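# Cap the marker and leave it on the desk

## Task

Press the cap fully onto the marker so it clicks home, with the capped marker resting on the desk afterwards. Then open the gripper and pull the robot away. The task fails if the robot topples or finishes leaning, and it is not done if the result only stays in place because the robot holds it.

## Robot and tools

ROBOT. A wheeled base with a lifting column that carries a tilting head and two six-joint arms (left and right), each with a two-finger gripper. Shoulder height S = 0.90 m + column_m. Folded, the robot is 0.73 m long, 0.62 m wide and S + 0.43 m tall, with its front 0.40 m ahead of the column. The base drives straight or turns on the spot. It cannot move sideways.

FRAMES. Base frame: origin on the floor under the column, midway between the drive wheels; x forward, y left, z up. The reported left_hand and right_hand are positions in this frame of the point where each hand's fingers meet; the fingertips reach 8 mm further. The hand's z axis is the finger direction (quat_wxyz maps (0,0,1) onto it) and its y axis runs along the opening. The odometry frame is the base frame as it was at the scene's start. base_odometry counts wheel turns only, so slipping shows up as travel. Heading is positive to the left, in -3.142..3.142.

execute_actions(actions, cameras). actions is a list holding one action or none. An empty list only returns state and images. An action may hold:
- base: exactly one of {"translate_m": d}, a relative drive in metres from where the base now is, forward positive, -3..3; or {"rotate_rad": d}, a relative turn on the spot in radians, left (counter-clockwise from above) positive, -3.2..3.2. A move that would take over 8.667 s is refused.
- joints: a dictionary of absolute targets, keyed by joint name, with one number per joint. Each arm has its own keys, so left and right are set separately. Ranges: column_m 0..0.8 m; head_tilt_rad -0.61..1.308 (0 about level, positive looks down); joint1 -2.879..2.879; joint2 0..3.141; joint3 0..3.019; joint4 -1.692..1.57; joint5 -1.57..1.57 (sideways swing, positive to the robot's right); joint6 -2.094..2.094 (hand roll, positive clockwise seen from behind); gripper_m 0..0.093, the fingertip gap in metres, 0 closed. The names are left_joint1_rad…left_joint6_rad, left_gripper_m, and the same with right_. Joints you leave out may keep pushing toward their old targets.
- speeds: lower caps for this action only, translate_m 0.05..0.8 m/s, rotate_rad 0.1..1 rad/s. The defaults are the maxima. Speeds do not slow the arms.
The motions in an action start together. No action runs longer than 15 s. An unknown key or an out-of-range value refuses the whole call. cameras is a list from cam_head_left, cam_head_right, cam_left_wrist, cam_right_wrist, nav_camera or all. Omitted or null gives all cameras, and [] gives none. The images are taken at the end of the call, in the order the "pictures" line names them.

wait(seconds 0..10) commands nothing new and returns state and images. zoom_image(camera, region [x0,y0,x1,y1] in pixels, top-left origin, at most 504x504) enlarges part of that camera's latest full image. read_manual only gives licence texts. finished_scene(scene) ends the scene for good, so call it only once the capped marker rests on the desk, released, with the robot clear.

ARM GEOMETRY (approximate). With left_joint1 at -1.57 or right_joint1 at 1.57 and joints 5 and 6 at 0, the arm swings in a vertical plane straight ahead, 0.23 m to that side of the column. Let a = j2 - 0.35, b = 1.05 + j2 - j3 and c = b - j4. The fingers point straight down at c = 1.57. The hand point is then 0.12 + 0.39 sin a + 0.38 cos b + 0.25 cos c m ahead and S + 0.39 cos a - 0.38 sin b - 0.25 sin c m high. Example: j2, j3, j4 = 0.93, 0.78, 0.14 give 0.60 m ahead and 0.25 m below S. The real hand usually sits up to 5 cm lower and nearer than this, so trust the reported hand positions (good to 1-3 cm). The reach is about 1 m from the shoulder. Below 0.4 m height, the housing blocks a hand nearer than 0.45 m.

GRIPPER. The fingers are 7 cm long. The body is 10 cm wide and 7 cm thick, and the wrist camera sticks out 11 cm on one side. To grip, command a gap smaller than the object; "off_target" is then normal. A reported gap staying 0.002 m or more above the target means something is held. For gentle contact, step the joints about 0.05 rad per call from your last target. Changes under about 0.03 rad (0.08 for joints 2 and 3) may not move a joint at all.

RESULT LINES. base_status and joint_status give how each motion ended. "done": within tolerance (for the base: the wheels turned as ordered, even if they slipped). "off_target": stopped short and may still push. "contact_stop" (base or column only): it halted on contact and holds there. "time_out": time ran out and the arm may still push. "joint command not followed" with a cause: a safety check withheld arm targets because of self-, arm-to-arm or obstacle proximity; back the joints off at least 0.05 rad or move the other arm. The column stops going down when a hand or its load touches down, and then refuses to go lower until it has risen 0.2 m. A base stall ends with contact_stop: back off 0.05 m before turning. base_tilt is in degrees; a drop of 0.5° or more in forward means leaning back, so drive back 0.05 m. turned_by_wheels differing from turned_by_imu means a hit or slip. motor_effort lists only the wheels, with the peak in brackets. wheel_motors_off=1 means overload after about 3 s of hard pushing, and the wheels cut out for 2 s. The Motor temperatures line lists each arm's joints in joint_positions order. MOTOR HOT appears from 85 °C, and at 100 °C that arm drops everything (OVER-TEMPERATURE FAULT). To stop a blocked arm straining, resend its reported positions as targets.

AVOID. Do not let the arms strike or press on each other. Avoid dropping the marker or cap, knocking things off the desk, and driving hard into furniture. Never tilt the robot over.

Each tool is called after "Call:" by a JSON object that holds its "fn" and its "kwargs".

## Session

Call:
{"fn": "execute_actions", "kwargs": {"actions": []}}

Scene clock: 0.00 s.
Motor temperatures (°C, as the motors report them): left_arm=[23 26 24 23 23 22] | right_arm=[22 23 24 25 24 23]
base_odometry: x=+0.000 y=+0.000 heading=+0.000 (m, m, rad; odometry frame)
turned_by_wheels: +0.000 (rad since the last result)
turned_by_imu: +0.000 (rad since the last result)
base_tilt: forward=-0.2 right=-0.5 (deg)
base_status: not commanded
joint_positions: column_m=+0.553 head_tilt_rad=+0.865 left_joint1_rad=-1.578 left_joint2_rad=+0.874 left_joint3_rad=+0.414 left_joint4_rad=-0.891 left_joint5_rad=-0.003 left_joint6_rad=-0.008 left_gripper_m=+0.095 right_joint1_rad=+1.571 right_joint2_rad=+0.853 right_joint3_rad=+0.378 right_joint4_rad=-0.925 right_joint5_rad=+0.009 right_joint6_rad=-0.103 right_gripper_m=+0.094
joint_status: not commanded
wheel_motors_off: 0
motor_effort: left_wheel=+2 right_wheel=+7 (%)
left_hand: x=+0.1612 y=+0.2235 z=+1.2406 quat_wxyz=(+0.402, +0.000, -0.916, -0.001) (m; base frame)
right_hand: x=+0.1401 y=-0.2269 z=+1.2533 quat_wxyz=(+0.424, +0.049, -0.904, -0.018) (m; base frame)
pictures: cam_head_left, cam_head_right, cam_left_wrist, cam_right_wrist, nav_camera
Images, in order (width x height): cam_head_left 896x504, cam_head_right 896x504, cam_left_wrist 616x616, cam_right_wrist 616x616, nav_camera 896x504.

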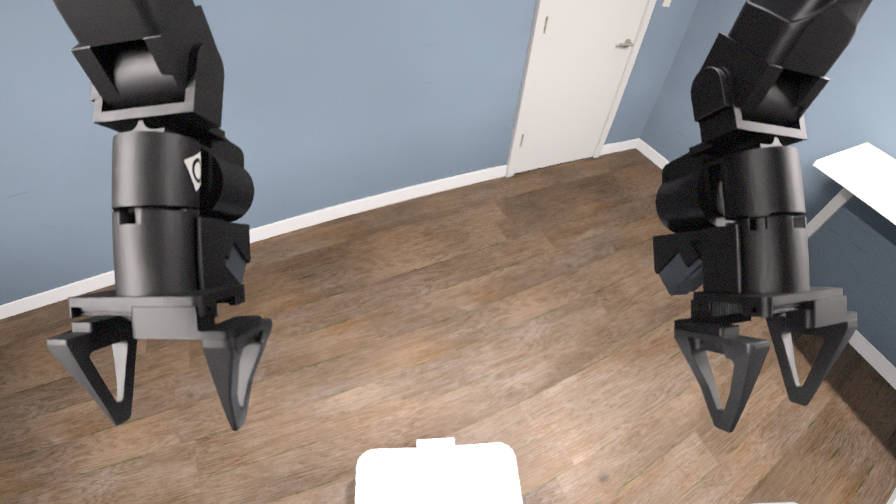

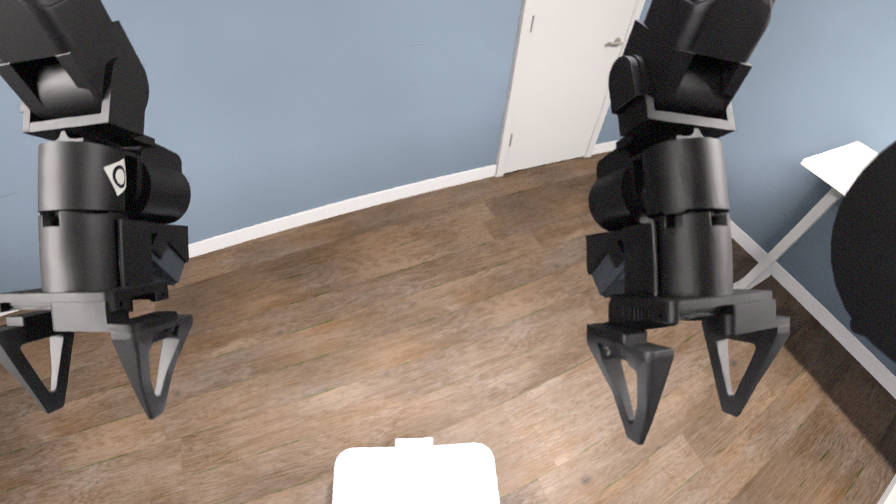

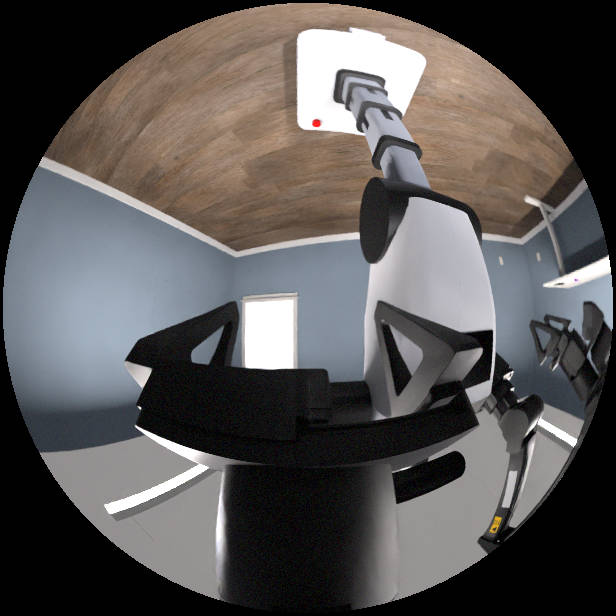

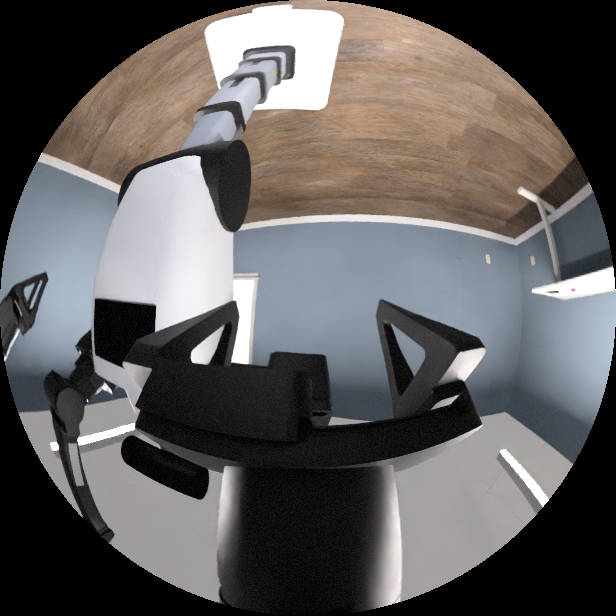

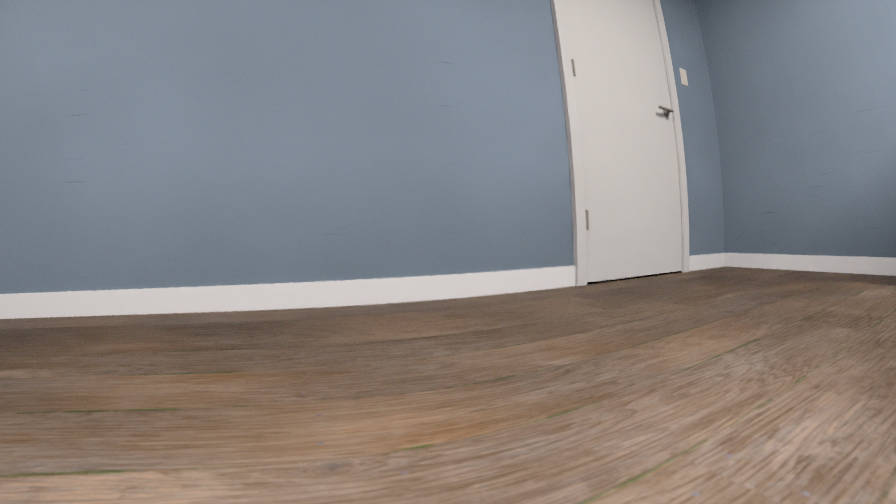

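Call:
{"fn": "execute_actions", "kwargs": {"actions": [{"base":{"rotate_rad":-1.3},"joints":{"column_m":0.7}}], "cameras": ["cam_head_left","cam_head_right","nav_camera"]}}

Scene clock: 3.27 s.
Motor temperatures (°C, as the motors report them): left_arm=[23 26 24 23 23 22] | right_arm=[22 23 24 25 24 23]
base_odometry: x=+0.000 y=+0.000 heading=-1.299 (m, m, rad; odometry frame)
turned_by_wheels: -1.299 (rad since the last result)
turned_by_imu: -1.305 (rad since the last result)
base_tilt: forward=-0.2 right=-0.5 (deg)
base_status: done
joint_positions: column_m=+0.700 head_tilt_rad=+0.865 left_joint1_rad=-1.578 left_joint2_rad=+0.874 left_joint3_rad=+0.414 left_joint4_rad=-0.891 left_joint5_rad=-0.003 left_joint6_rad=-0.008 left_gripper_m=+0.095 right_joint1_rad=+1.571 right_joint2_rad=+0.853 right_joint3_rad=+0.378 right_joint4_rad=-0.925 right_joint5_rad=+0.009 right_joint6_rad=-0.103 right_gripper_m=+0.094
joint_status: all done
wheel_motors_off: 0
motor_effort: left_wheel=+2(30) right_wheel=-1(43) (%)
left_hand: x=+0.1612 y=+0.2235 z=+1.3870 quat_wxyz=(+0.402, +0.000, -0.916, -0.001) (m; base frame)
right_hand: x=+0.1401 y=-0.2269 z=+1.3998 quat_wxyz=(+0.424, +0.049, -0.904, -0.018) (m; base frame)
pictures: cam_head_left, cam_head_right, nav_camera
Images, in order (width x height): cam_head_left 896x504, cam_head_right 896x504, nav_camera 896x504.

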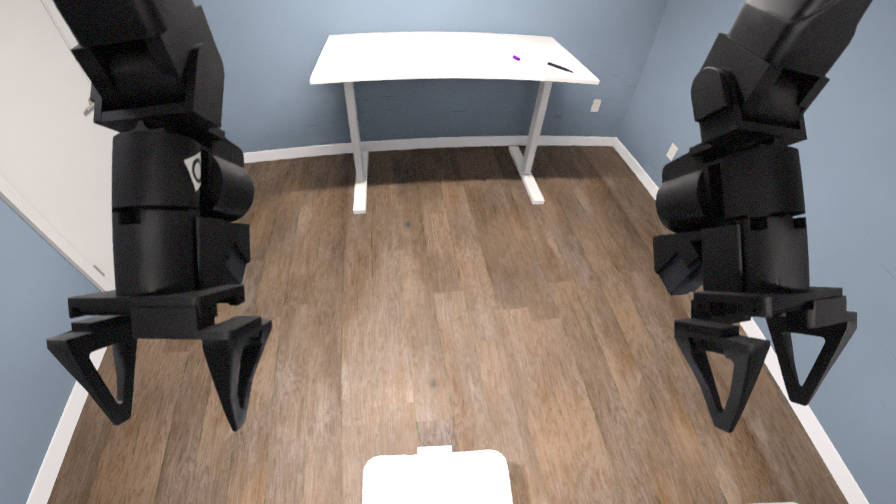

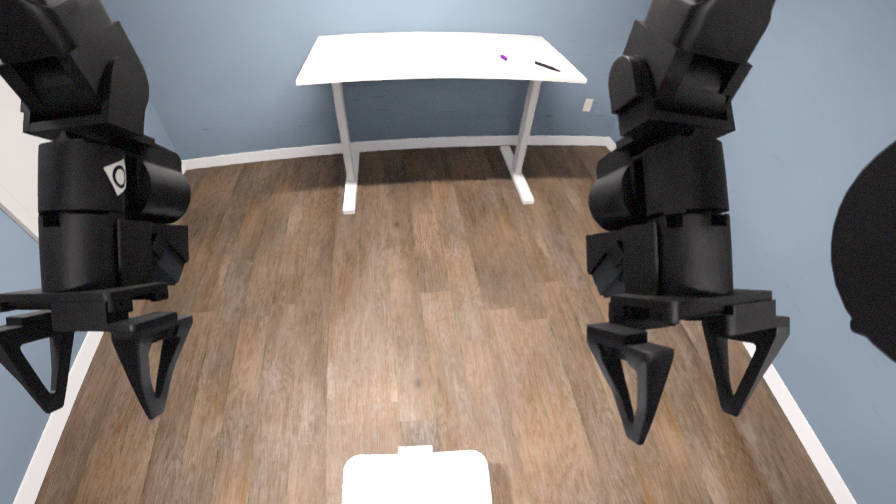

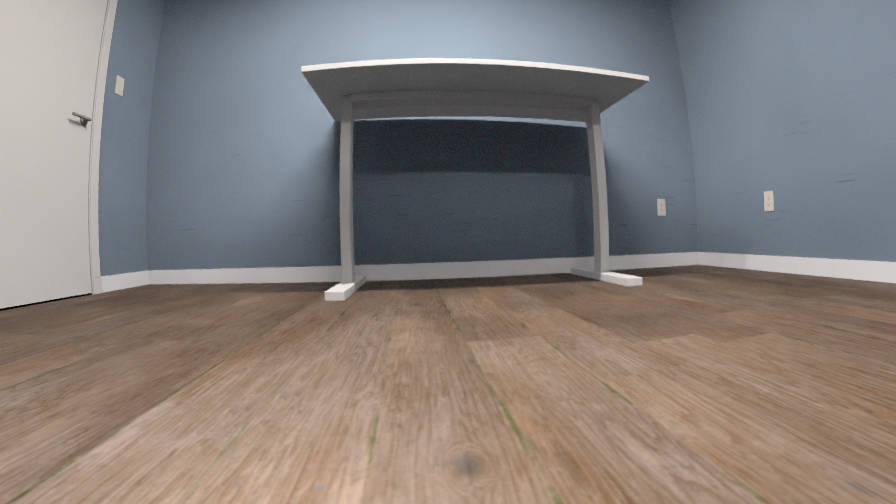

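Call:
{"fn": "execute_actions", "kwargs": {"actions": [{"base":{"rotate_rad":-0.29}}], "cameras": []}}

Call:
{"fn": "execute_actions", "kwargs": {"actions": [{"base":{"translate_m":1.25}}], "cameras": ["cam_head_left","cam_head_right","nav_camera"]}}

Scene clock: 7.00 s.
Motor temperatures (°C, as the motors report them): left_arm=[23 26 24 23 23 22] | right_arm=[22 23 24 25 24 23]
base_odometry: x=+0.000 y=+0.000 heading=-1.589 (m, m, rad; odometry frame)
turned_by_wheels: -0.289 (rad since the last result)
turned_by_imu: -0.290 (rad since the last result)
base_tilt: forward=-0.2 right=-0.5 (deg)
base_status: done
joint_positions: column_m=+0.700 head_tilt_rad=+0.865 left_joint1_rad=-1.578 left_joint2_rad=+0.874 left_joint3_rad=+0.414 left_joint4_rad=-0.891 left_joint5_rad=-0.003 left_joint6_rad=-0.008 left_gripper_m=+0.095 right_joint1_rad=+1.571 right_joint2_rad=+0.853 right_joint3_rad=+0.378 right_joint4_rad=-0.925 right_joint5_rad=+0.009 right_joint6_rad=-0.103 right_gripper_m=+0.094
joint_status: not commanded
wheel_motors_off: 0
motor_effort: left_wheel=+2(29) right_wheel=-3(34) (%)
left_hand: x=+0.1612 y=+0.2235 z=+1.3870 quat_wxyz=(+0.402, +0.000, -0.916, -0.001) (m; base frame)
right_hand: x=+0.1401 y=-0.2269 z=+1.3998 quat_wxyz=(+0.424, +0.049, -0.904, -0.018) (m; base frame)
pictures: none
No camera images: the call's "cameras" was empty. Leave "cameras" out to get every camera's image.

Scene clock: 10.70 s.
Motor temperatures (°C, as the motors report them): left_arm=[23 26 24 23 23 22] | right_arm=[22 23 24 25 24 23]
base_odometry: x=-0.023 y=-1.250 heading=-1.589 (m, m, rad; odometry frame)
turned_by_wheels: +0.000 (rad since the last result)
turned_by_imu: +0.001 (rad since the last result)
base_tilt: forward=-0.2 right=-0.5 (deg)
base_status: done
joint_positions: column_m=+0.700 head_tilt_rad=+0.865 left_joint1_rad=-1.578 left_joint2_rad=+0.874 left_joint3_rad=+0.416 left_joint4_rad=-0.891 left_joint5_rad=-0.003 left_joint6_rad=-0.008 left_gripper_m=+0.095 right_joint1_rad=+1.571 right_joint2_rad=+0.853 right_joint3_rad=+0.379 right_joint4_rad=-0.925 right_joint5_rad=+0.009 right_joint6_rad=-0.103 right_gripper_m=+0.094
joint_status: not commanded
wheel_motors_off: 0
motor_effort: left_wheel=+0(47) right_wheel=-1(43) (%)
left_hand: x=+0.1621 y=+0.2235 z=+1.3868 quat_wxyz=(+0.401, +0.000, -0.916, -0.001) (m; base frame)
right_hand: x=+0.1409 y=-0.2269 z=+1.3996 quat_wxyz=(+0.423, +0.049, -0.904, -0.018) (m; base frame)
pictures: cam_head_left, cam_head_right, nav_camera
Images, in order (width x height): cam_head_left 896x504, cam_head_right 896x504, nav_camera 896x504.

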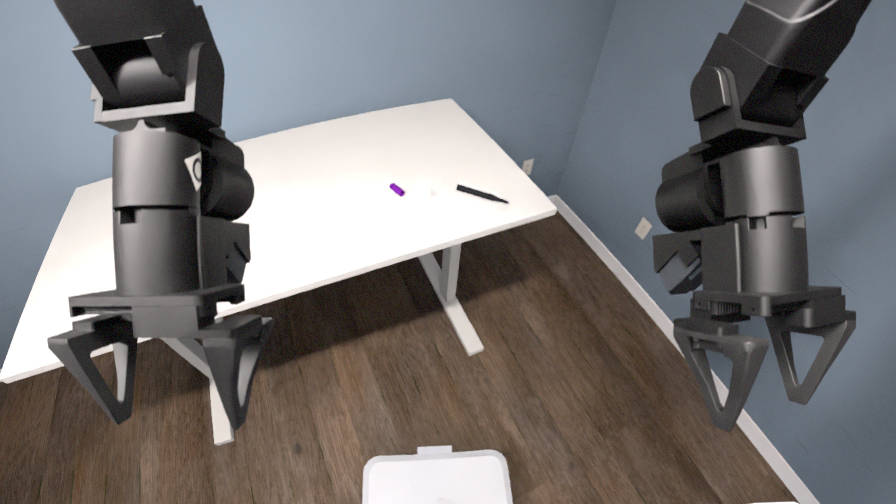

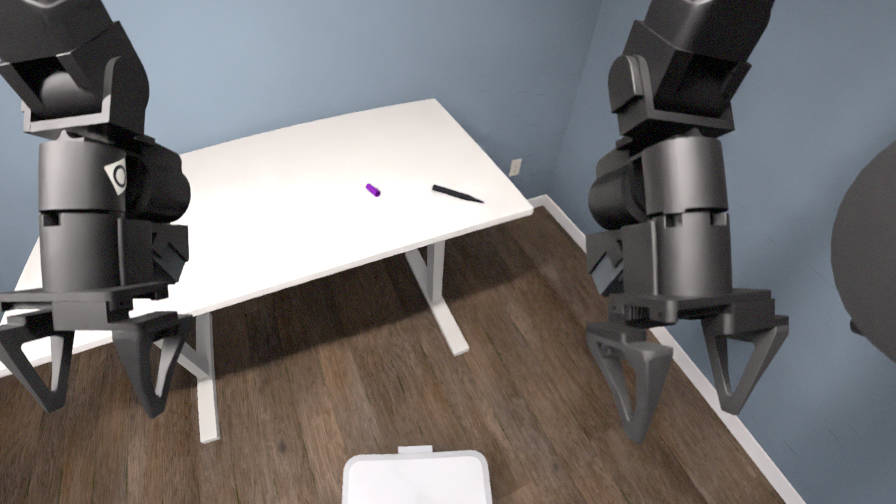

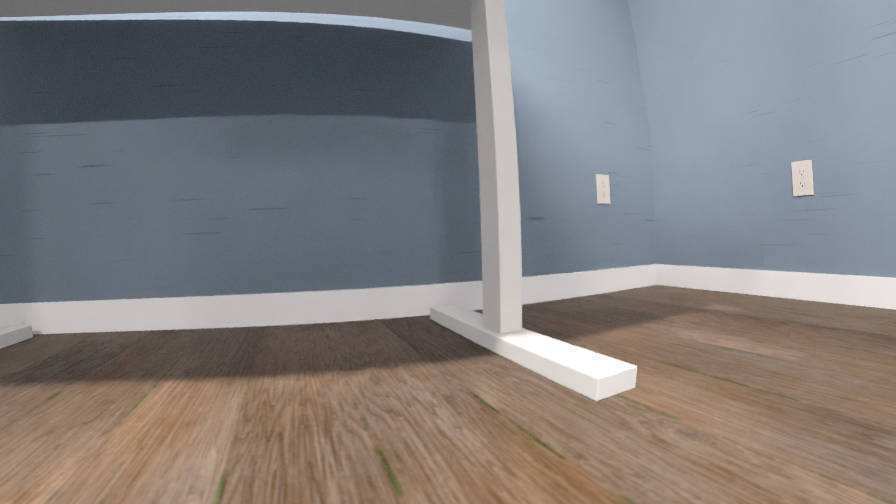

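Call:
{"fn": "zoom_image", "kwargs": {"camera": "cam_head_left", "region": [370, 165, 530, 225]}}

Call:
{"fn": "zoom_image", "kwargs": {"camera": "cam_head_right", "region": [350, 170, 400, 210]}}

Region (370, 165, 530, 225) of cam_head_left's 896x504 image, scaled by 3.150, with more detail than that image has; it fills the top 189 rows of this view, and the rest is white.

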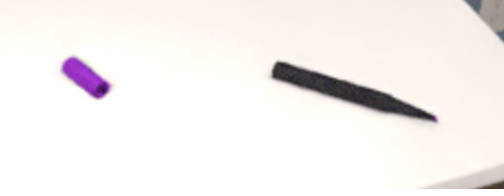

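Region (350, 170, 400, 210) of cam_head_right's 896x504 image, scaled by 10.080, with more detail than that image has; it fills the top 403 rows of this view, and the rest is white.

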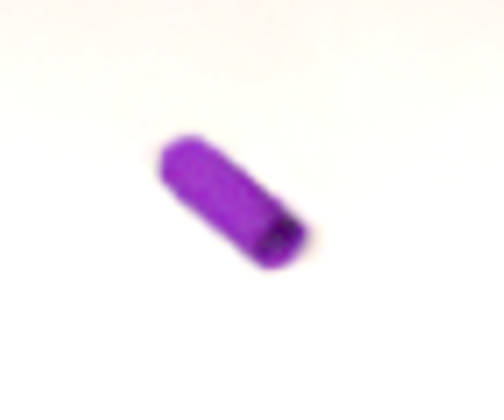

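Call:
{"fn": "execute_actions", "kwargs": {"actions": [{"base":{"rotate_rad":-0.2},"joints":{"head_tilt_rad":1.0,"left_joint1_rad":-1.77,"left_joint2_rad":1.371,"left_joint3_rad":1.493,"left_joint4_rad":-0.642,"left_joint5_rad":0,"left_joint6_rad":-1.4,"left_gripper_m":0.05,"right_joint1_rad":1.5,"right_joint2_rad":1.2,"right_joint3_rad":1.35,"right_joint4_rad":-0.64,"right_joint5_rad":0,"right_joint6_rad":-0.3,"right_gripper_m":0.05}}], "cameras": []}}

Call:
{"fn": "execute_actions", "kwargs": {"actions": [{"base":{"translate_m":0.28},"joints":{"column_m":0.5}}], "cameras": ["cam_head_left","cam_left_wrist","nav_camera"]}}

Scene clock: 18.40 s.
Motor temperatures (°C, as the motors report them): left_arm=[23 26 24 23 23 22] | right_arm=[22 23 24 25 24 23]
base_odometry: x=-0.023 y=-1.250 heading=-1.787 (m, m, rad; odometry frame)
turned_by_wheels: -0.199 (rad since the last result)
turned_by_imu: -0.197 (rad since the last result)
base_tilt: forward=-0.1 right=-0.4 (deg)
base_status: done
joint_positions: column_m=+0.700 head_tilt_rad=+1.000 left_joint1_rad=-1.766 left_joint2_rad=+1.377 left_joint3_rad=+1.479 left_joint4_rad=-0.646 left_joint5_rad=-0.002 left_joint6_rad=-1.392 left_gripper_m=+0.050 right_joint1_rad=+1.500 right_joint2_rad=+1.209 right_joint3_rad=+1.337 right_joint4_rad=-0.641 right_joint5_rad=+0.001 right_joint6_rad=-0.289 right_gripper_m=+0.050
joint_status: all done
wheel_motors_off: 0
motor_effort: left_wheel=+2(40) right_wheel=-4(46) (%)
left_hand: x=+0.6664 y=+0.1071 z=+1.2543 quat_wxyz=(+0.061, +0.600, -0.796, +0.057) (m; base frame)
right_hand: x=+0.6496 y=-0.2638 z=+1.3041 quat_wxyz=(-0.001, +0.127, -0.991, +0.031) (m; base frame)
pictures: none
No camera images: the call's "cameras" was empty. Leave "cameras" out to get every camera's image.

Scene clock: 21.57 s.
Motor temperatures (°C, as the motors report them): left_arm=[23 26 24 23 23 22] | right_arm=[22 24 25 25 24 23]
base_odometry: x=-0.083 y=-1.523 heading=-1.788 (m, m, rad; odometry frame)
turned_by_wheels: +0.000 (rad since the last result)
turned_by_imu: +0.000 (rad since the last result)
base_tilt: forward=-0.1 right=-0.5 (deg)
base_status: done
joint_positions: column_m=+0.500 head_tilt_rad=+1.001 left_joint1_rad=-1.766 left_joint2_rad=+1.377 left_joint3_rad=+1.479 left_joint4_rad=-0.646 left_joint5_rad=-0.002 left_joint6_rad=-1.392 left_gripper_m=+0.050 right_joint1_rad=+1.500 right_joint2_rad=+1.208 right_joint3_rad=+1.337 right_joint4_rad=-0.641 right_joint5_rad=+0.001 right_joint6_rad=-0.289 right_gripper_m=+0.050
joint_status: all done
wheel_motors_off: 0
motor_effort: left_wheel=+0(39) right_wheel=+0(50) (%)
left_hand: x=+0.6664 y=+0.1071 z=+1.0545 quat_wxyz=(+0.061, +0.600, -0.796, +0.057) (m; base frame)
right_hand: x=+0.6497 y=-0.2638 z=+1.1045 quat_wxyz=(-0.001, +0.127, -0.991, +0.031) (m; base frame)
pictures: cam_head_left, cam_left_wrist, nav_camera
Images, in order (width x height): cam_head_left 896x504, cam_left_wrist 616x616, nav_camera 896x504.

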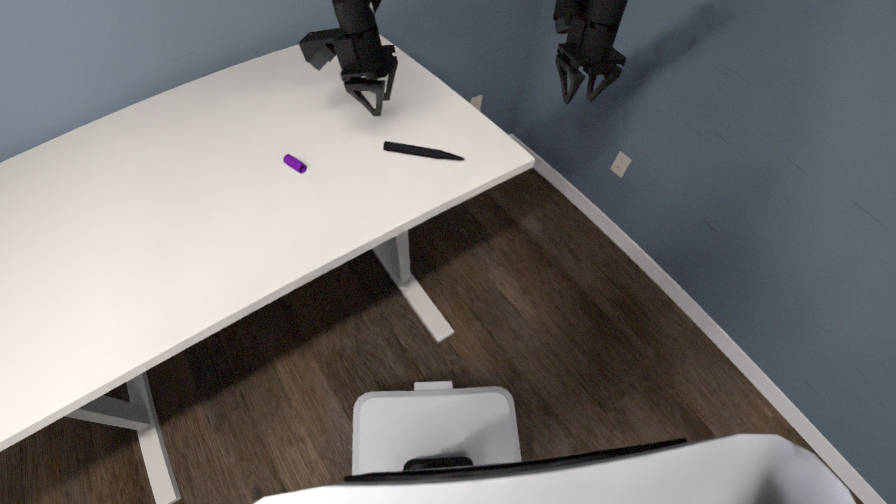

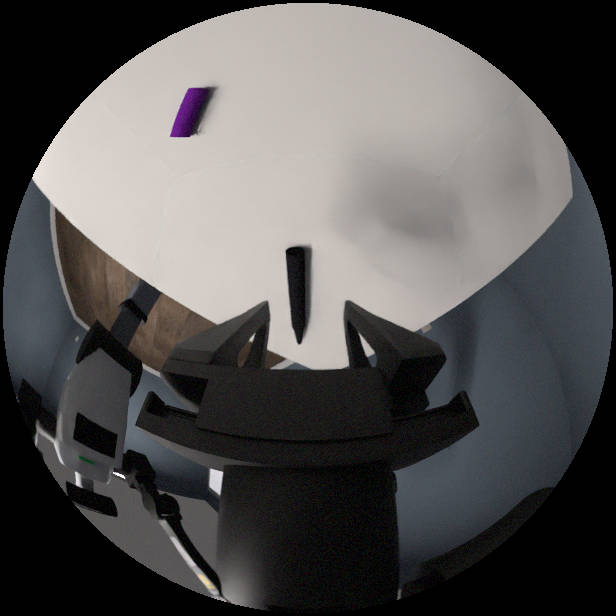

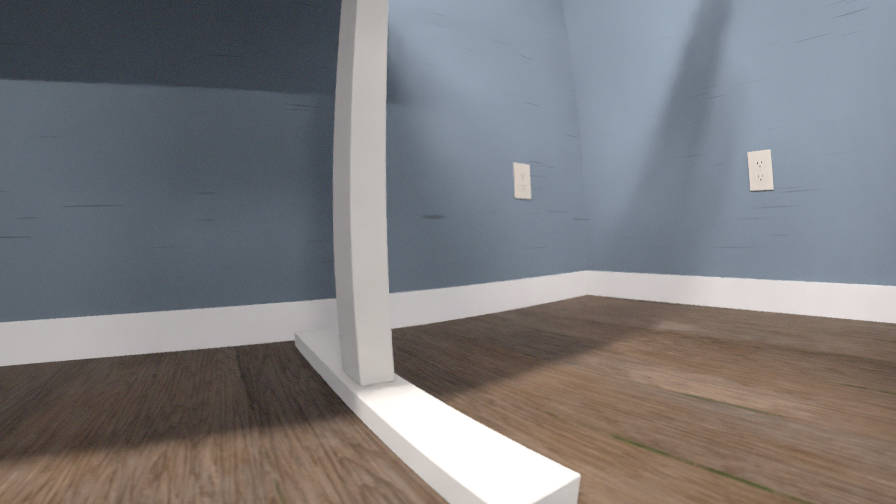

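Call:
{"fn": "execute_actions", "kwargs": {"actions": [{"joints":{"column_m":0.48,"left_joint1_rad":-1.80,"left_joint6_rad":-1.47,"left_joint2_rad":1.40}}], "cameras": ["cam_head_left","cam_left_wrist"]}}

Scene clock: 24.70 s.
Motor temperatures (°C, as the motors report them): left_arm=[23 26 24 23 23 22] | right_arm=[22 24 25 25 24 23]
base_odometry: x=-0.083 y=-1.523 heading=-1.788 (m, m, rad; odometry frame)
turned_by_wheels: +0.000 (rad since the last result)
turned_by_imu: +0.001 (rad since the last result)
base_tilt: forward=-0.1 right=-0.5 (deg)
base_status: not commanded
joint_positions: column_m=+0.480 head_tilt_rad=+1.001 left_joint1_rad=-1.792 left_joint2_rad=+1.380 left_joint3_rad=+1.479 left_joint4_rad=-0.646 left_joint5_rad=-0.002 left_joint6_rad=-1.462 left_gripper_m=+0.050 right_joint1_rad=+1.500 right_joint2_rad=+1.208 right_joint3_rad=+1.337 right_joint4_rad=-0.641 right_joint5_rad=+0.001 right_joint6_rad=-0.289 right_gripper_m=+0.050
joint_status: all done
wheel_motors_off: 0
motor_effort: left_wheel=+0(0) right_wheel=+0(0) (%)
left_hand: x=+0.6636 y=+0.0915 z=+1.0357 quat_wxyz=(+0.072, +0.621, -0.778, +0.062) (m; base frame)
right_hand: x=+0.6497 y=-0.2638 z=+1.0844 quat_wxyz=(-0.001, +0.127, -0.991, +0.031) (m; base frame)
pictures: cam_head_left, cam_left_wrist
Images, in order (width x height): cam_head_left 896x504, cam_left_wrist 616x616.

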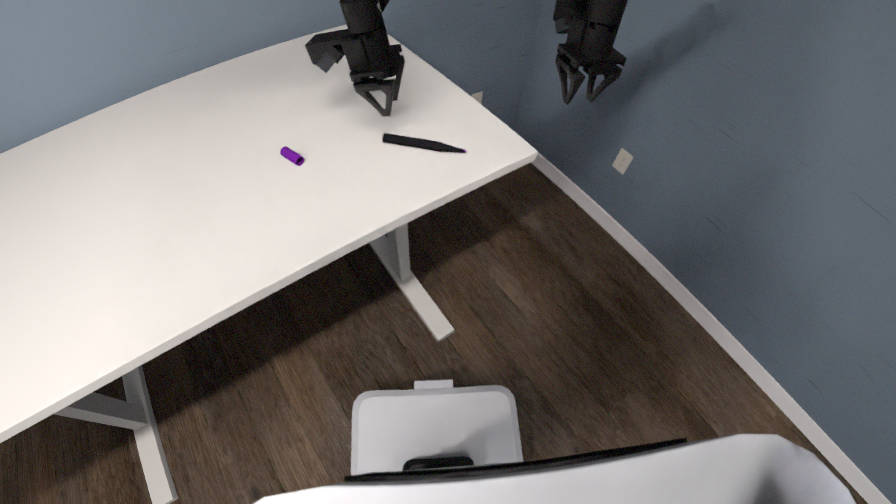

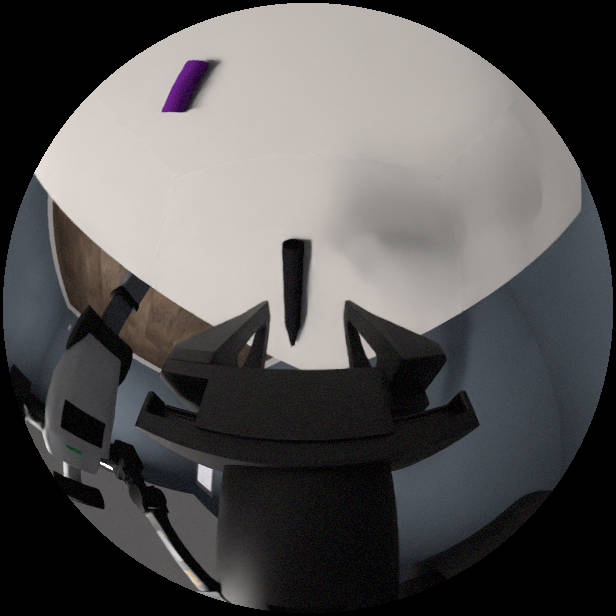

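Call:
{"fn": "execute_actions", "kwargs": {"actions": [{"base":{"translate_m":-0.015},"joints":{"column_m":0.445}}], "cameras": ["cam_head_left","cam_left_wrist"]}}

Scene clock: 26.73 s.
Motor temperatures (°C, as the motors report them): left_arm=[23 27 24 23 23 22] | right_arm=[22 24 25 25 24 23]
base_odometry: x=-0.080 y=-1.509 heading=-1.788 (m, m, rad; odometry frame)
turned_by_wheels: +0.000 (rad since the last result)
turned_by_imu: +0.001 (rad since the last result)
base_tilt: forward=-0.2 right=-0.5 (deg)
base_status: done
joint_positions: column_m=+0.445 head_tilt_rad=+1.001 left_joint1_rad=-1.792 left_joint2_rad=+1.381 left_joint3_rad=+1.479 left_joint4_rad=-0.646 left_joint5_rad=-0.002 left_joint6_rad=-1.462 left_gripper_m=+0.050 right_joint1_rad=+1.500 right_joint2_rad=+1.208 right_joint3_rad=+1.337 right_joint4_rad=-0.641 right_joint5_rad=+0.001 right_joint6_rad=-0.289 right_gripper_m=+0.050
joint_status: all done
wheel_motors_off: 0
motor_effort: left_wheel=+0(29) right_wheel=+0(32) (%)
left_hand: x=+0.6636 y=+0.0915 z=+1.0003 quat_wxyz=(+0.072, +0.621, -0.778, +0.062) (m; base frame)
right_hand: x=+0.6499 y=-0.2638 z=+1.0495 quat_wxyz=(-0.001, +0.127, -0.991, +0.031) (m; base frame)
pictures: cam_head_left, cam_left_wrist
Images, in order (width x height): cam_head_left 896x504, cam_left_wrist 616x616.

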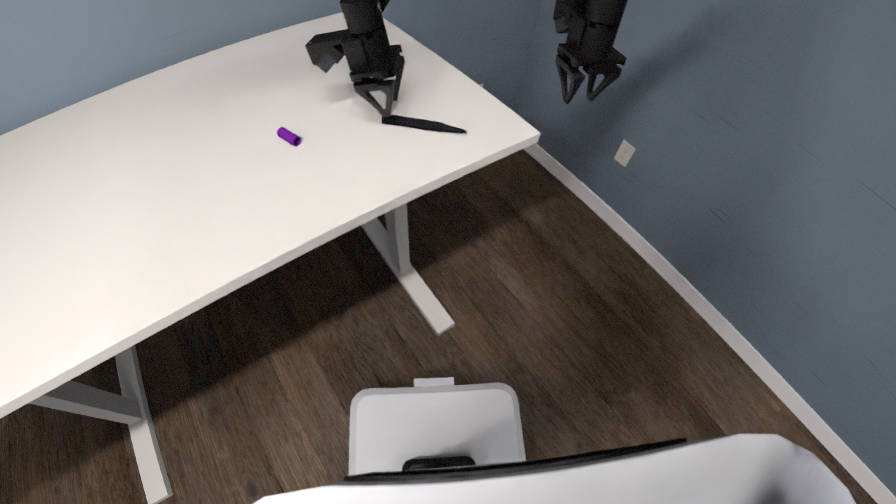

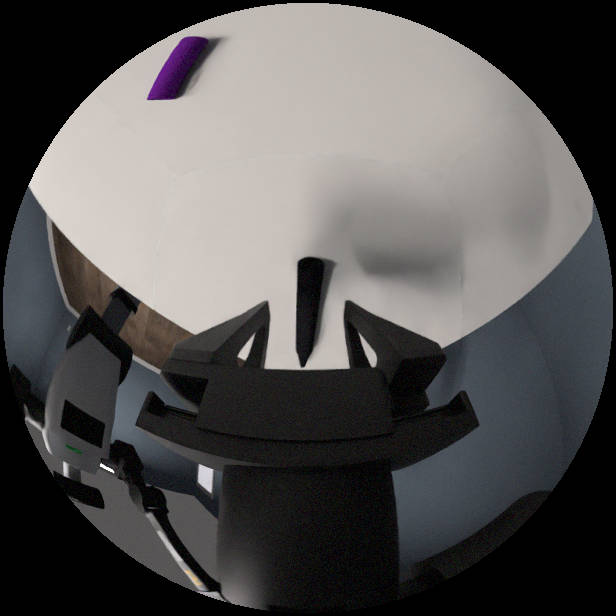

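Call:
{"fn": "execute_actions", "kwargs": {"actions": [{"joints":{"column_m":0.422,"left_joint1_rad":-1.84,"left_joint6_rad":-1.43}}], "cameras": ["cam_head_left","cam_left_wrist"]}}

Scene clock: 29.00 s.
Motor temperatures (°C, as the motors report them): left_arm=[23 27 24 23 23 22] | right_arm=[22 24 25 25 24 23]
base_odometry: x=-0.080 y=-1.509 heading=-1.788 (m, m, rad; odometry frame)
turned_by_wheels: +0.000 (rad since the last result)
turned_by_imu: +0.001 (rad since the last result)
base_tilt: forward=-0.1 right=-0.5 (deg)
base_status: not commanded
joint_positions: column_m=+0.422 head_tilt_rad=+1.001 left_joint1_rad=-1.837 left_joint2_rad=+1.382 left_joint3_rad=+1.479 left_joint4_rad=-0.646 left_joint5_rad=-0.002 left_joint6_rad=-1.434 left_gripper_m=+0.050 right_joint1_rad=+1.500 right_joint2_rad=+1.208 right_joint3_rad=+1.337 right_joint4_rad=-0.641 right_joint5_rad=+0.001 right_joint6_rad=-0.289 right_gripper_m=+0.050
joint_status: all done
wheel_motors_off: 0
motor_effort: left_wheel=+0(1) right_wheel=-1(1) (%)
left_hand: x=+0.6601 y=+0.0654 z=+0.9826 quat_wxyz=(+0.084, +0.600, -0.792, +0.077) (m; base frame)
right_hand: x=+0.6499 y=-0.2638 z=+1.0265 quat_wxyz=(-0.001, +0.127, -0.991, +0.031) (m; base frame)
pictures: cam_head_left, cam_left_wrist
Images, in order (width x height): cam_head_left 896x504, cam_left_wrist 616x616.

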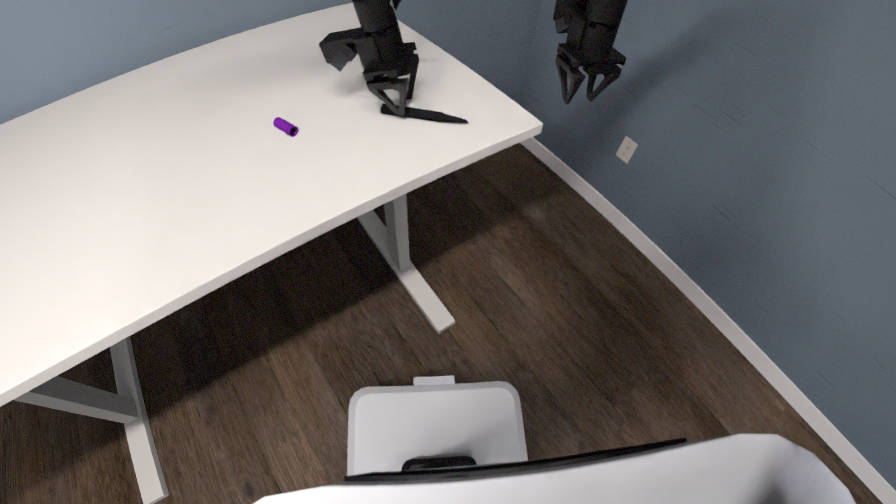

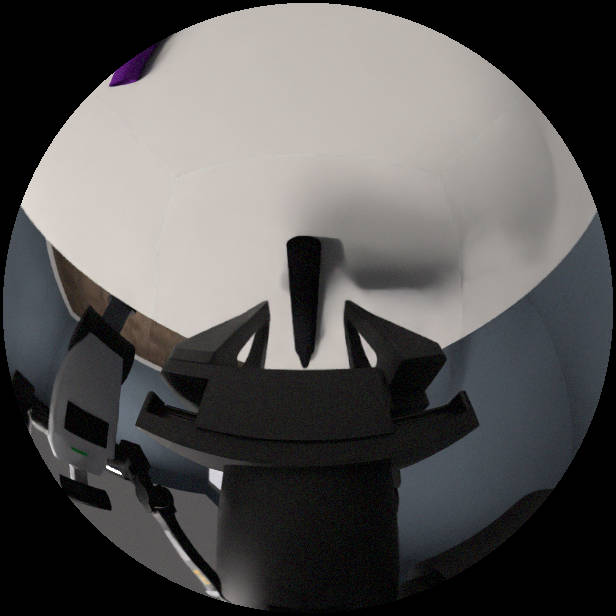

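Call:
{"fn": "execute_actions", "kwargs": {"actions": [{"joints":{"column_m":0.407}}], "cameras": ["cam_left_wrist"]}}

Call:
{"fn": "execute_actions", "kwargs": {"actions": [{"joints":{"left_gripper_m":0.0}}], "cameras": ["cam_head_left","cam_left_wrist"]}}

Scene clock: 30.63 s.
Motor temperatures (°C, as the motors report them): left_arm=[23 27 24 23 23 22] | right_arm=[22 24 25 25 24 23]
base_odometry: x=-0.080 y=-1.509 heading=-1.788 (m, m, rad; odometry frame)
turned_by_wheels: +0.000 (rad since the last result)
turned_by_imu: +0.001 (rad since the last result)
base_tilt: forward=-0.1 right=-0.5 (deg)
base_status: not commanded
joint_positions: column_m=+0.407 head_tilt_rad=+1.001 left_joint1_rad=-1.837 left_joint2_rad=+1.382 left_joint3_rad=+1.479 left_joint4_rad=-0.646 left_joint5_rad=-0.002 left_joint6_rad=-1.434 left_gripper_m=+0.050 right_joint1_rad=+1.500 right_joint2_rad=+1.208 right_joint3_rad=+1.337 right_joint4_rad=-0.641 right_joint5_rad=+0.001 right_joint6_rad=-0.289 right_gripper_m=+0.050
joint_status: all done
wheel_motors_off: 0
motor_effort: left_wheel=+0(1) right_wheel=+1(1) (%)
left_hand: x=+0.6598 y=+0.0653 z=+0.9671 quat_wxyz=(+0.084, +0.600, -0.792, +0.077) (m; base frame)
right_hand: x=+0.6499 y=-0.2638 z=+1.0115 quat_wxyz=(-0.001, +0.127, -0.991, +0.031) (m; base frame)
pictures: cam_left_wrist
Images, in order (width x height): cam_left_wrist 616x616.

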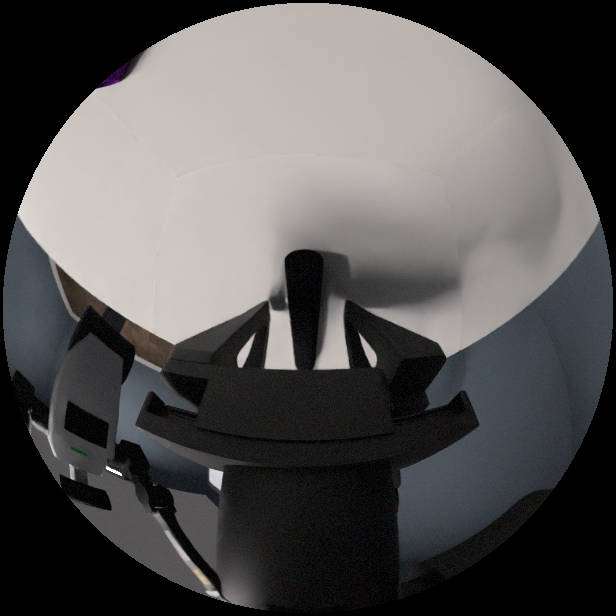

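Scene clock: 31.23 s.
Motor temperatures (°C, as the motors report them): left_arm=[23 27 24 23 23 22] | right_arm=[22 24 25 25 24 23]
base_odometry: x=-0.080 y=-1.509 heading=-1.788 (m, m, rad; odometry frame)
turned_by_wheels: +0.000 (rad since the last result)
turned_by_imu: +0.000 (rad since the last result)
base_tilt: forward=-0.1 right=-0.5 (deg)
base_status: not commanded
joint_positions: column_m=+0.407 head_tilt_rad=+1.001 left_joint1_rad=-1.837 left_joint2_rad=+1.382 left_joint3_rad=+1.479 left_joint4_rad=-0.646 left_joint5_rad=-0.002 left_joint6_rad=-1.434 left_gripper_m=+0.018 right_joint1_rad=+1.500 right_joint2_rad=+1.208 right_joint3_rad=+1.337 right_joint4_rad=-0.641 right_joint5_rad=+0.001 right_joint6_rad=-0.289 right_gripper_m=+0.050
joint_status: left_gripper_m off_target (ended at +0.018, target +0.000)
wheel_motors_off: 0
motor_effort: left_wheel=+0(0) right_wheel=+1(2) (%)
left_hand: x=+0.6598 y=+0.0653 z=+0.9671 quat_wxyz=(+0.084, +0.600, -0.792, +0.077) (m; base frame)
right_hand: x=+0.6499 y=-0.2638 z=+1.0115 quat_wxyz=(-0.001, +0.127, -0.991, +0.031) (m; base frame)
pictures: cam_head_left, cam_left_wrist
Images, in order (width x height): cam_head_left 896x504, cam_left_wrist 616x616.

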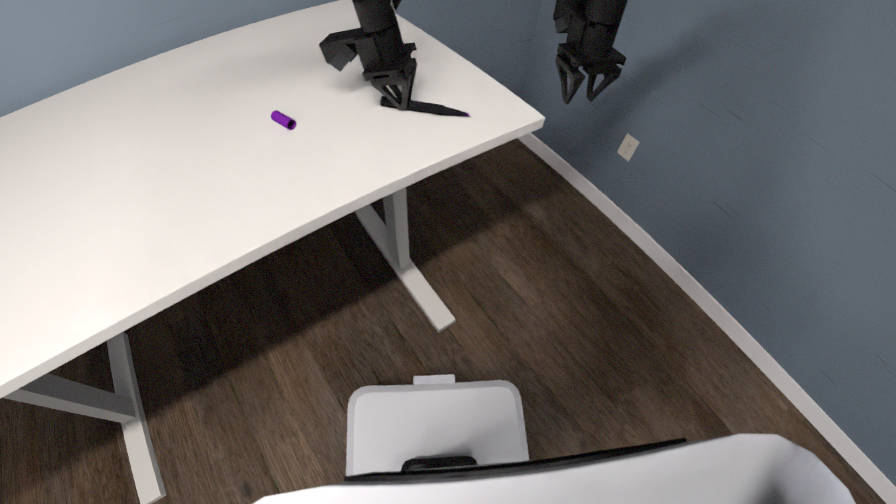

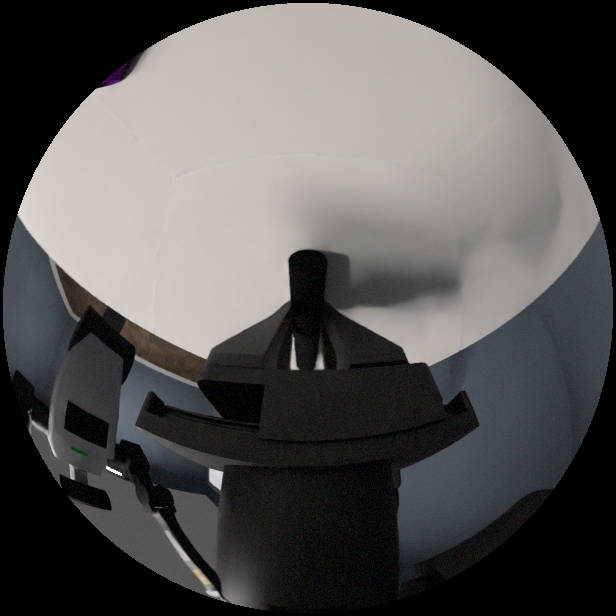

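Call:
{"fn": "execute_actions", "kwargs": {"actions": [{"joints":{"column_m":0.46,"left_joint2_rad":1.3,"left_joint4_rad":-0.72}}], "cameras": []}}

Call:
{"fn": "execute_actions", "kwargs": {"actions": [{"base":{"rotate_rad":0.62},"joints":{"left_joint1_rad":-1.55,"left_joint6_rad":-1.57,"right_joint1_rad":1.77,"right_joint2_rad":1.371,"right_joint3_rad":1.493,"right_joint4_rad":-0.642,"right_joint6_rad":-0.25},"speeds":{"rotate_rad":0.6}}], "cameras": ["cam_head_left","cam_right_wrist","nav_camera"]}}

Scene clock: 35.33 s.
Motor temperatures (°C, as the motors report them): left_arm=[23 27 25 23 23 22] | right_arm=[22 25 25 25 24 23]
base_odometry: x=-0.080 y=-1.509 heading=-1.788 (m, m, rad; odometry frame)
turned_by_wheels: +0.000 (rad since the last result)
turned_by_imu: +0.001 (rad since the last result)
base_tilt: forward=-0.1 right=-0.4 (deg)
base_status: not commanded
joint_positions: column_m=+0.460 head_tilt_rad=+1.001 left_joint1_rad=-1.837 left_joint2_rad=+1.305 left_joint3_rad=+1.479 left_joint4_rad=-0.713 left_joint5_rad=-0.002 left_joint6_rad=-1.434 left_gripper_m=+0.018 right_joint1_rad=+1.500 right_joint2_rad=+1.208 right_joint3_rad=+1.337 right_joint4_rad=-0.641 right_joint5_rad=+0.001 right_joint6_rad=-0.289 right_gripper_m=+0.050
joint_status: all done
wheel_motors_off: 0
motor_effort: left_wheel=+0(0) right_wheel=+1(1) (%)
left_hand: x=+0.6702 y=+0.0738 z=+1.0621 quat_wxyz=(+0.080, +0.601, -0.791, +0.080) (m; base frame)
right_hand: x=+0.6499 y=-0.2638 z=+1.0644 quat_wxyz=(-0.001, +0.127, -0.991, +0.031) (m; base frame)
pictures: none
No camera images: the call's "cameras" was empty. Leave "cameras" out to get every camera's image.

Scene clock: 37.37 s.
Motor temperatures (°C, as the motors report them): left_arm=[23 27 25 23 23 22] | right_arm=[22 25 25 25 24 23]
base_odometry: x=-0.080 y=-1.509 heading=-1.168 (m, m, rad; odometry frame)
turned_by_wheels: +0.620 (rad since the last result)
turned_by_imu: +0.624 (rad since the last result)
base_tilt: forward=-0.1 right=-0.4 (deg)
base_status: done
joint_positions: column_m=+0.460 head_tilt_rad=+1.001 left_joint1_rad=-1.538 left_joint2_rad=+1.305 left_joint3_rad=+1.479 left_joint4_rad=-0.713 left_joint5_rad=-0.001 left_joint6_rad=-1.562 left_gripper_m=+0.018 right_joint1_rad=+1.775 right_joint2_rad=+1.368 right_joint3_rad=+1.485 right_joint4_rad=-0.640 right_joint5_rad=-0.001 right_joint6_rad=-0.255 right_gripper_m=+0.050
joint_status: all done
wheel_motors_off: 0
motor_effort: left_wheel=-2(48) right_wheel=+3(46) (%)
left_hand: x=+0.6802 y=+0.2437 z=+1.0448 quat_wxyz=(-0.005, +0.710, -0.704, -0.016) (m; base frame)
right_hand: x=+0.6740 y=-0.1027 z=+1.0215 quat_wxyz=(-0.011, +0.177, -0.980, -0.088) (m; base frame)
pictures: cam_head_left, cam_right_wrist, nav_camera
Images, in order (width x height): cam_head_left 896x504, cam_right_wrist 616x616, nav_camera 896x504.

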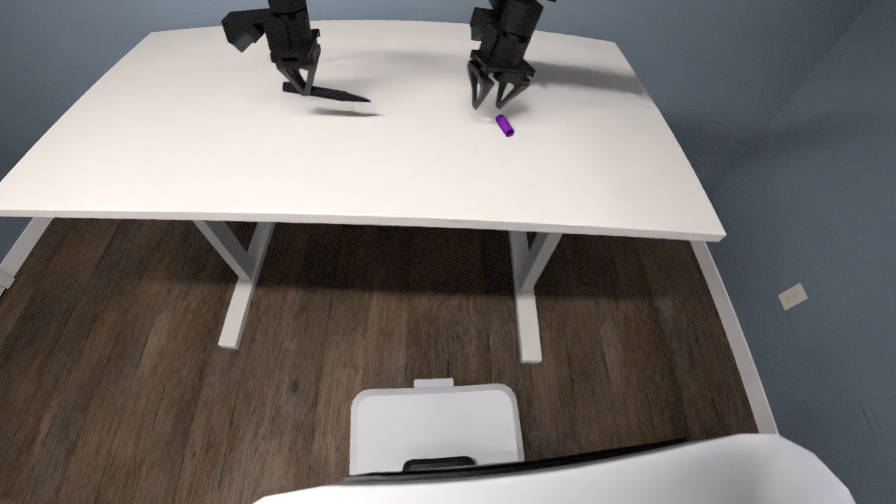

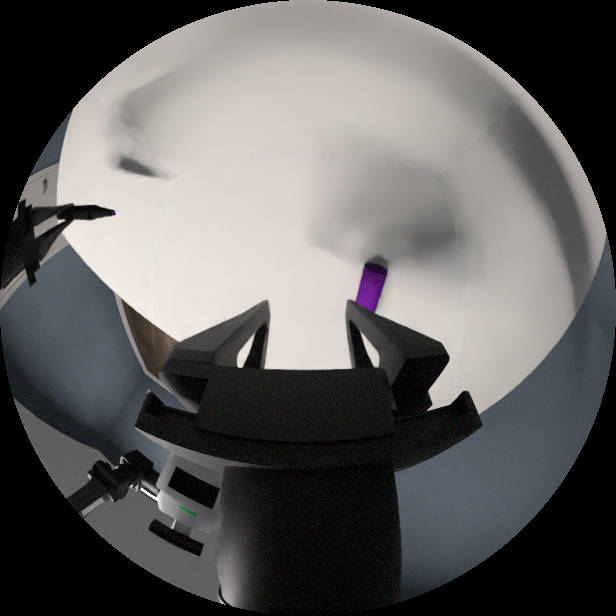

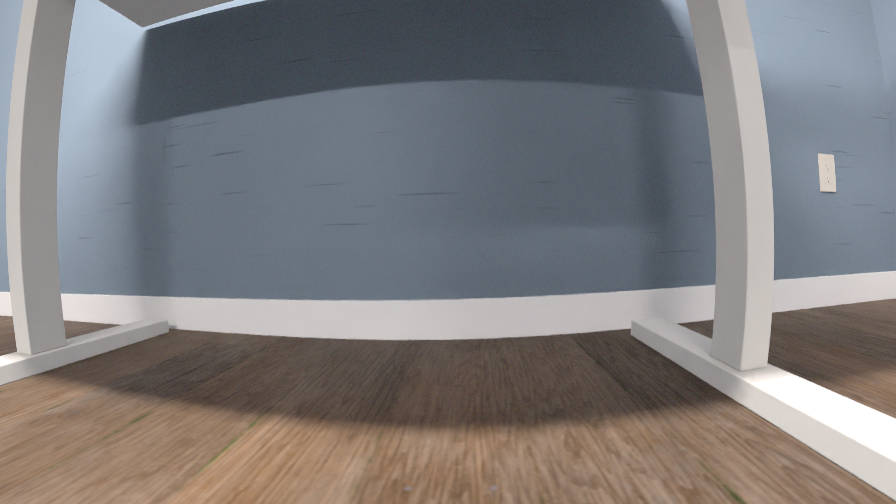

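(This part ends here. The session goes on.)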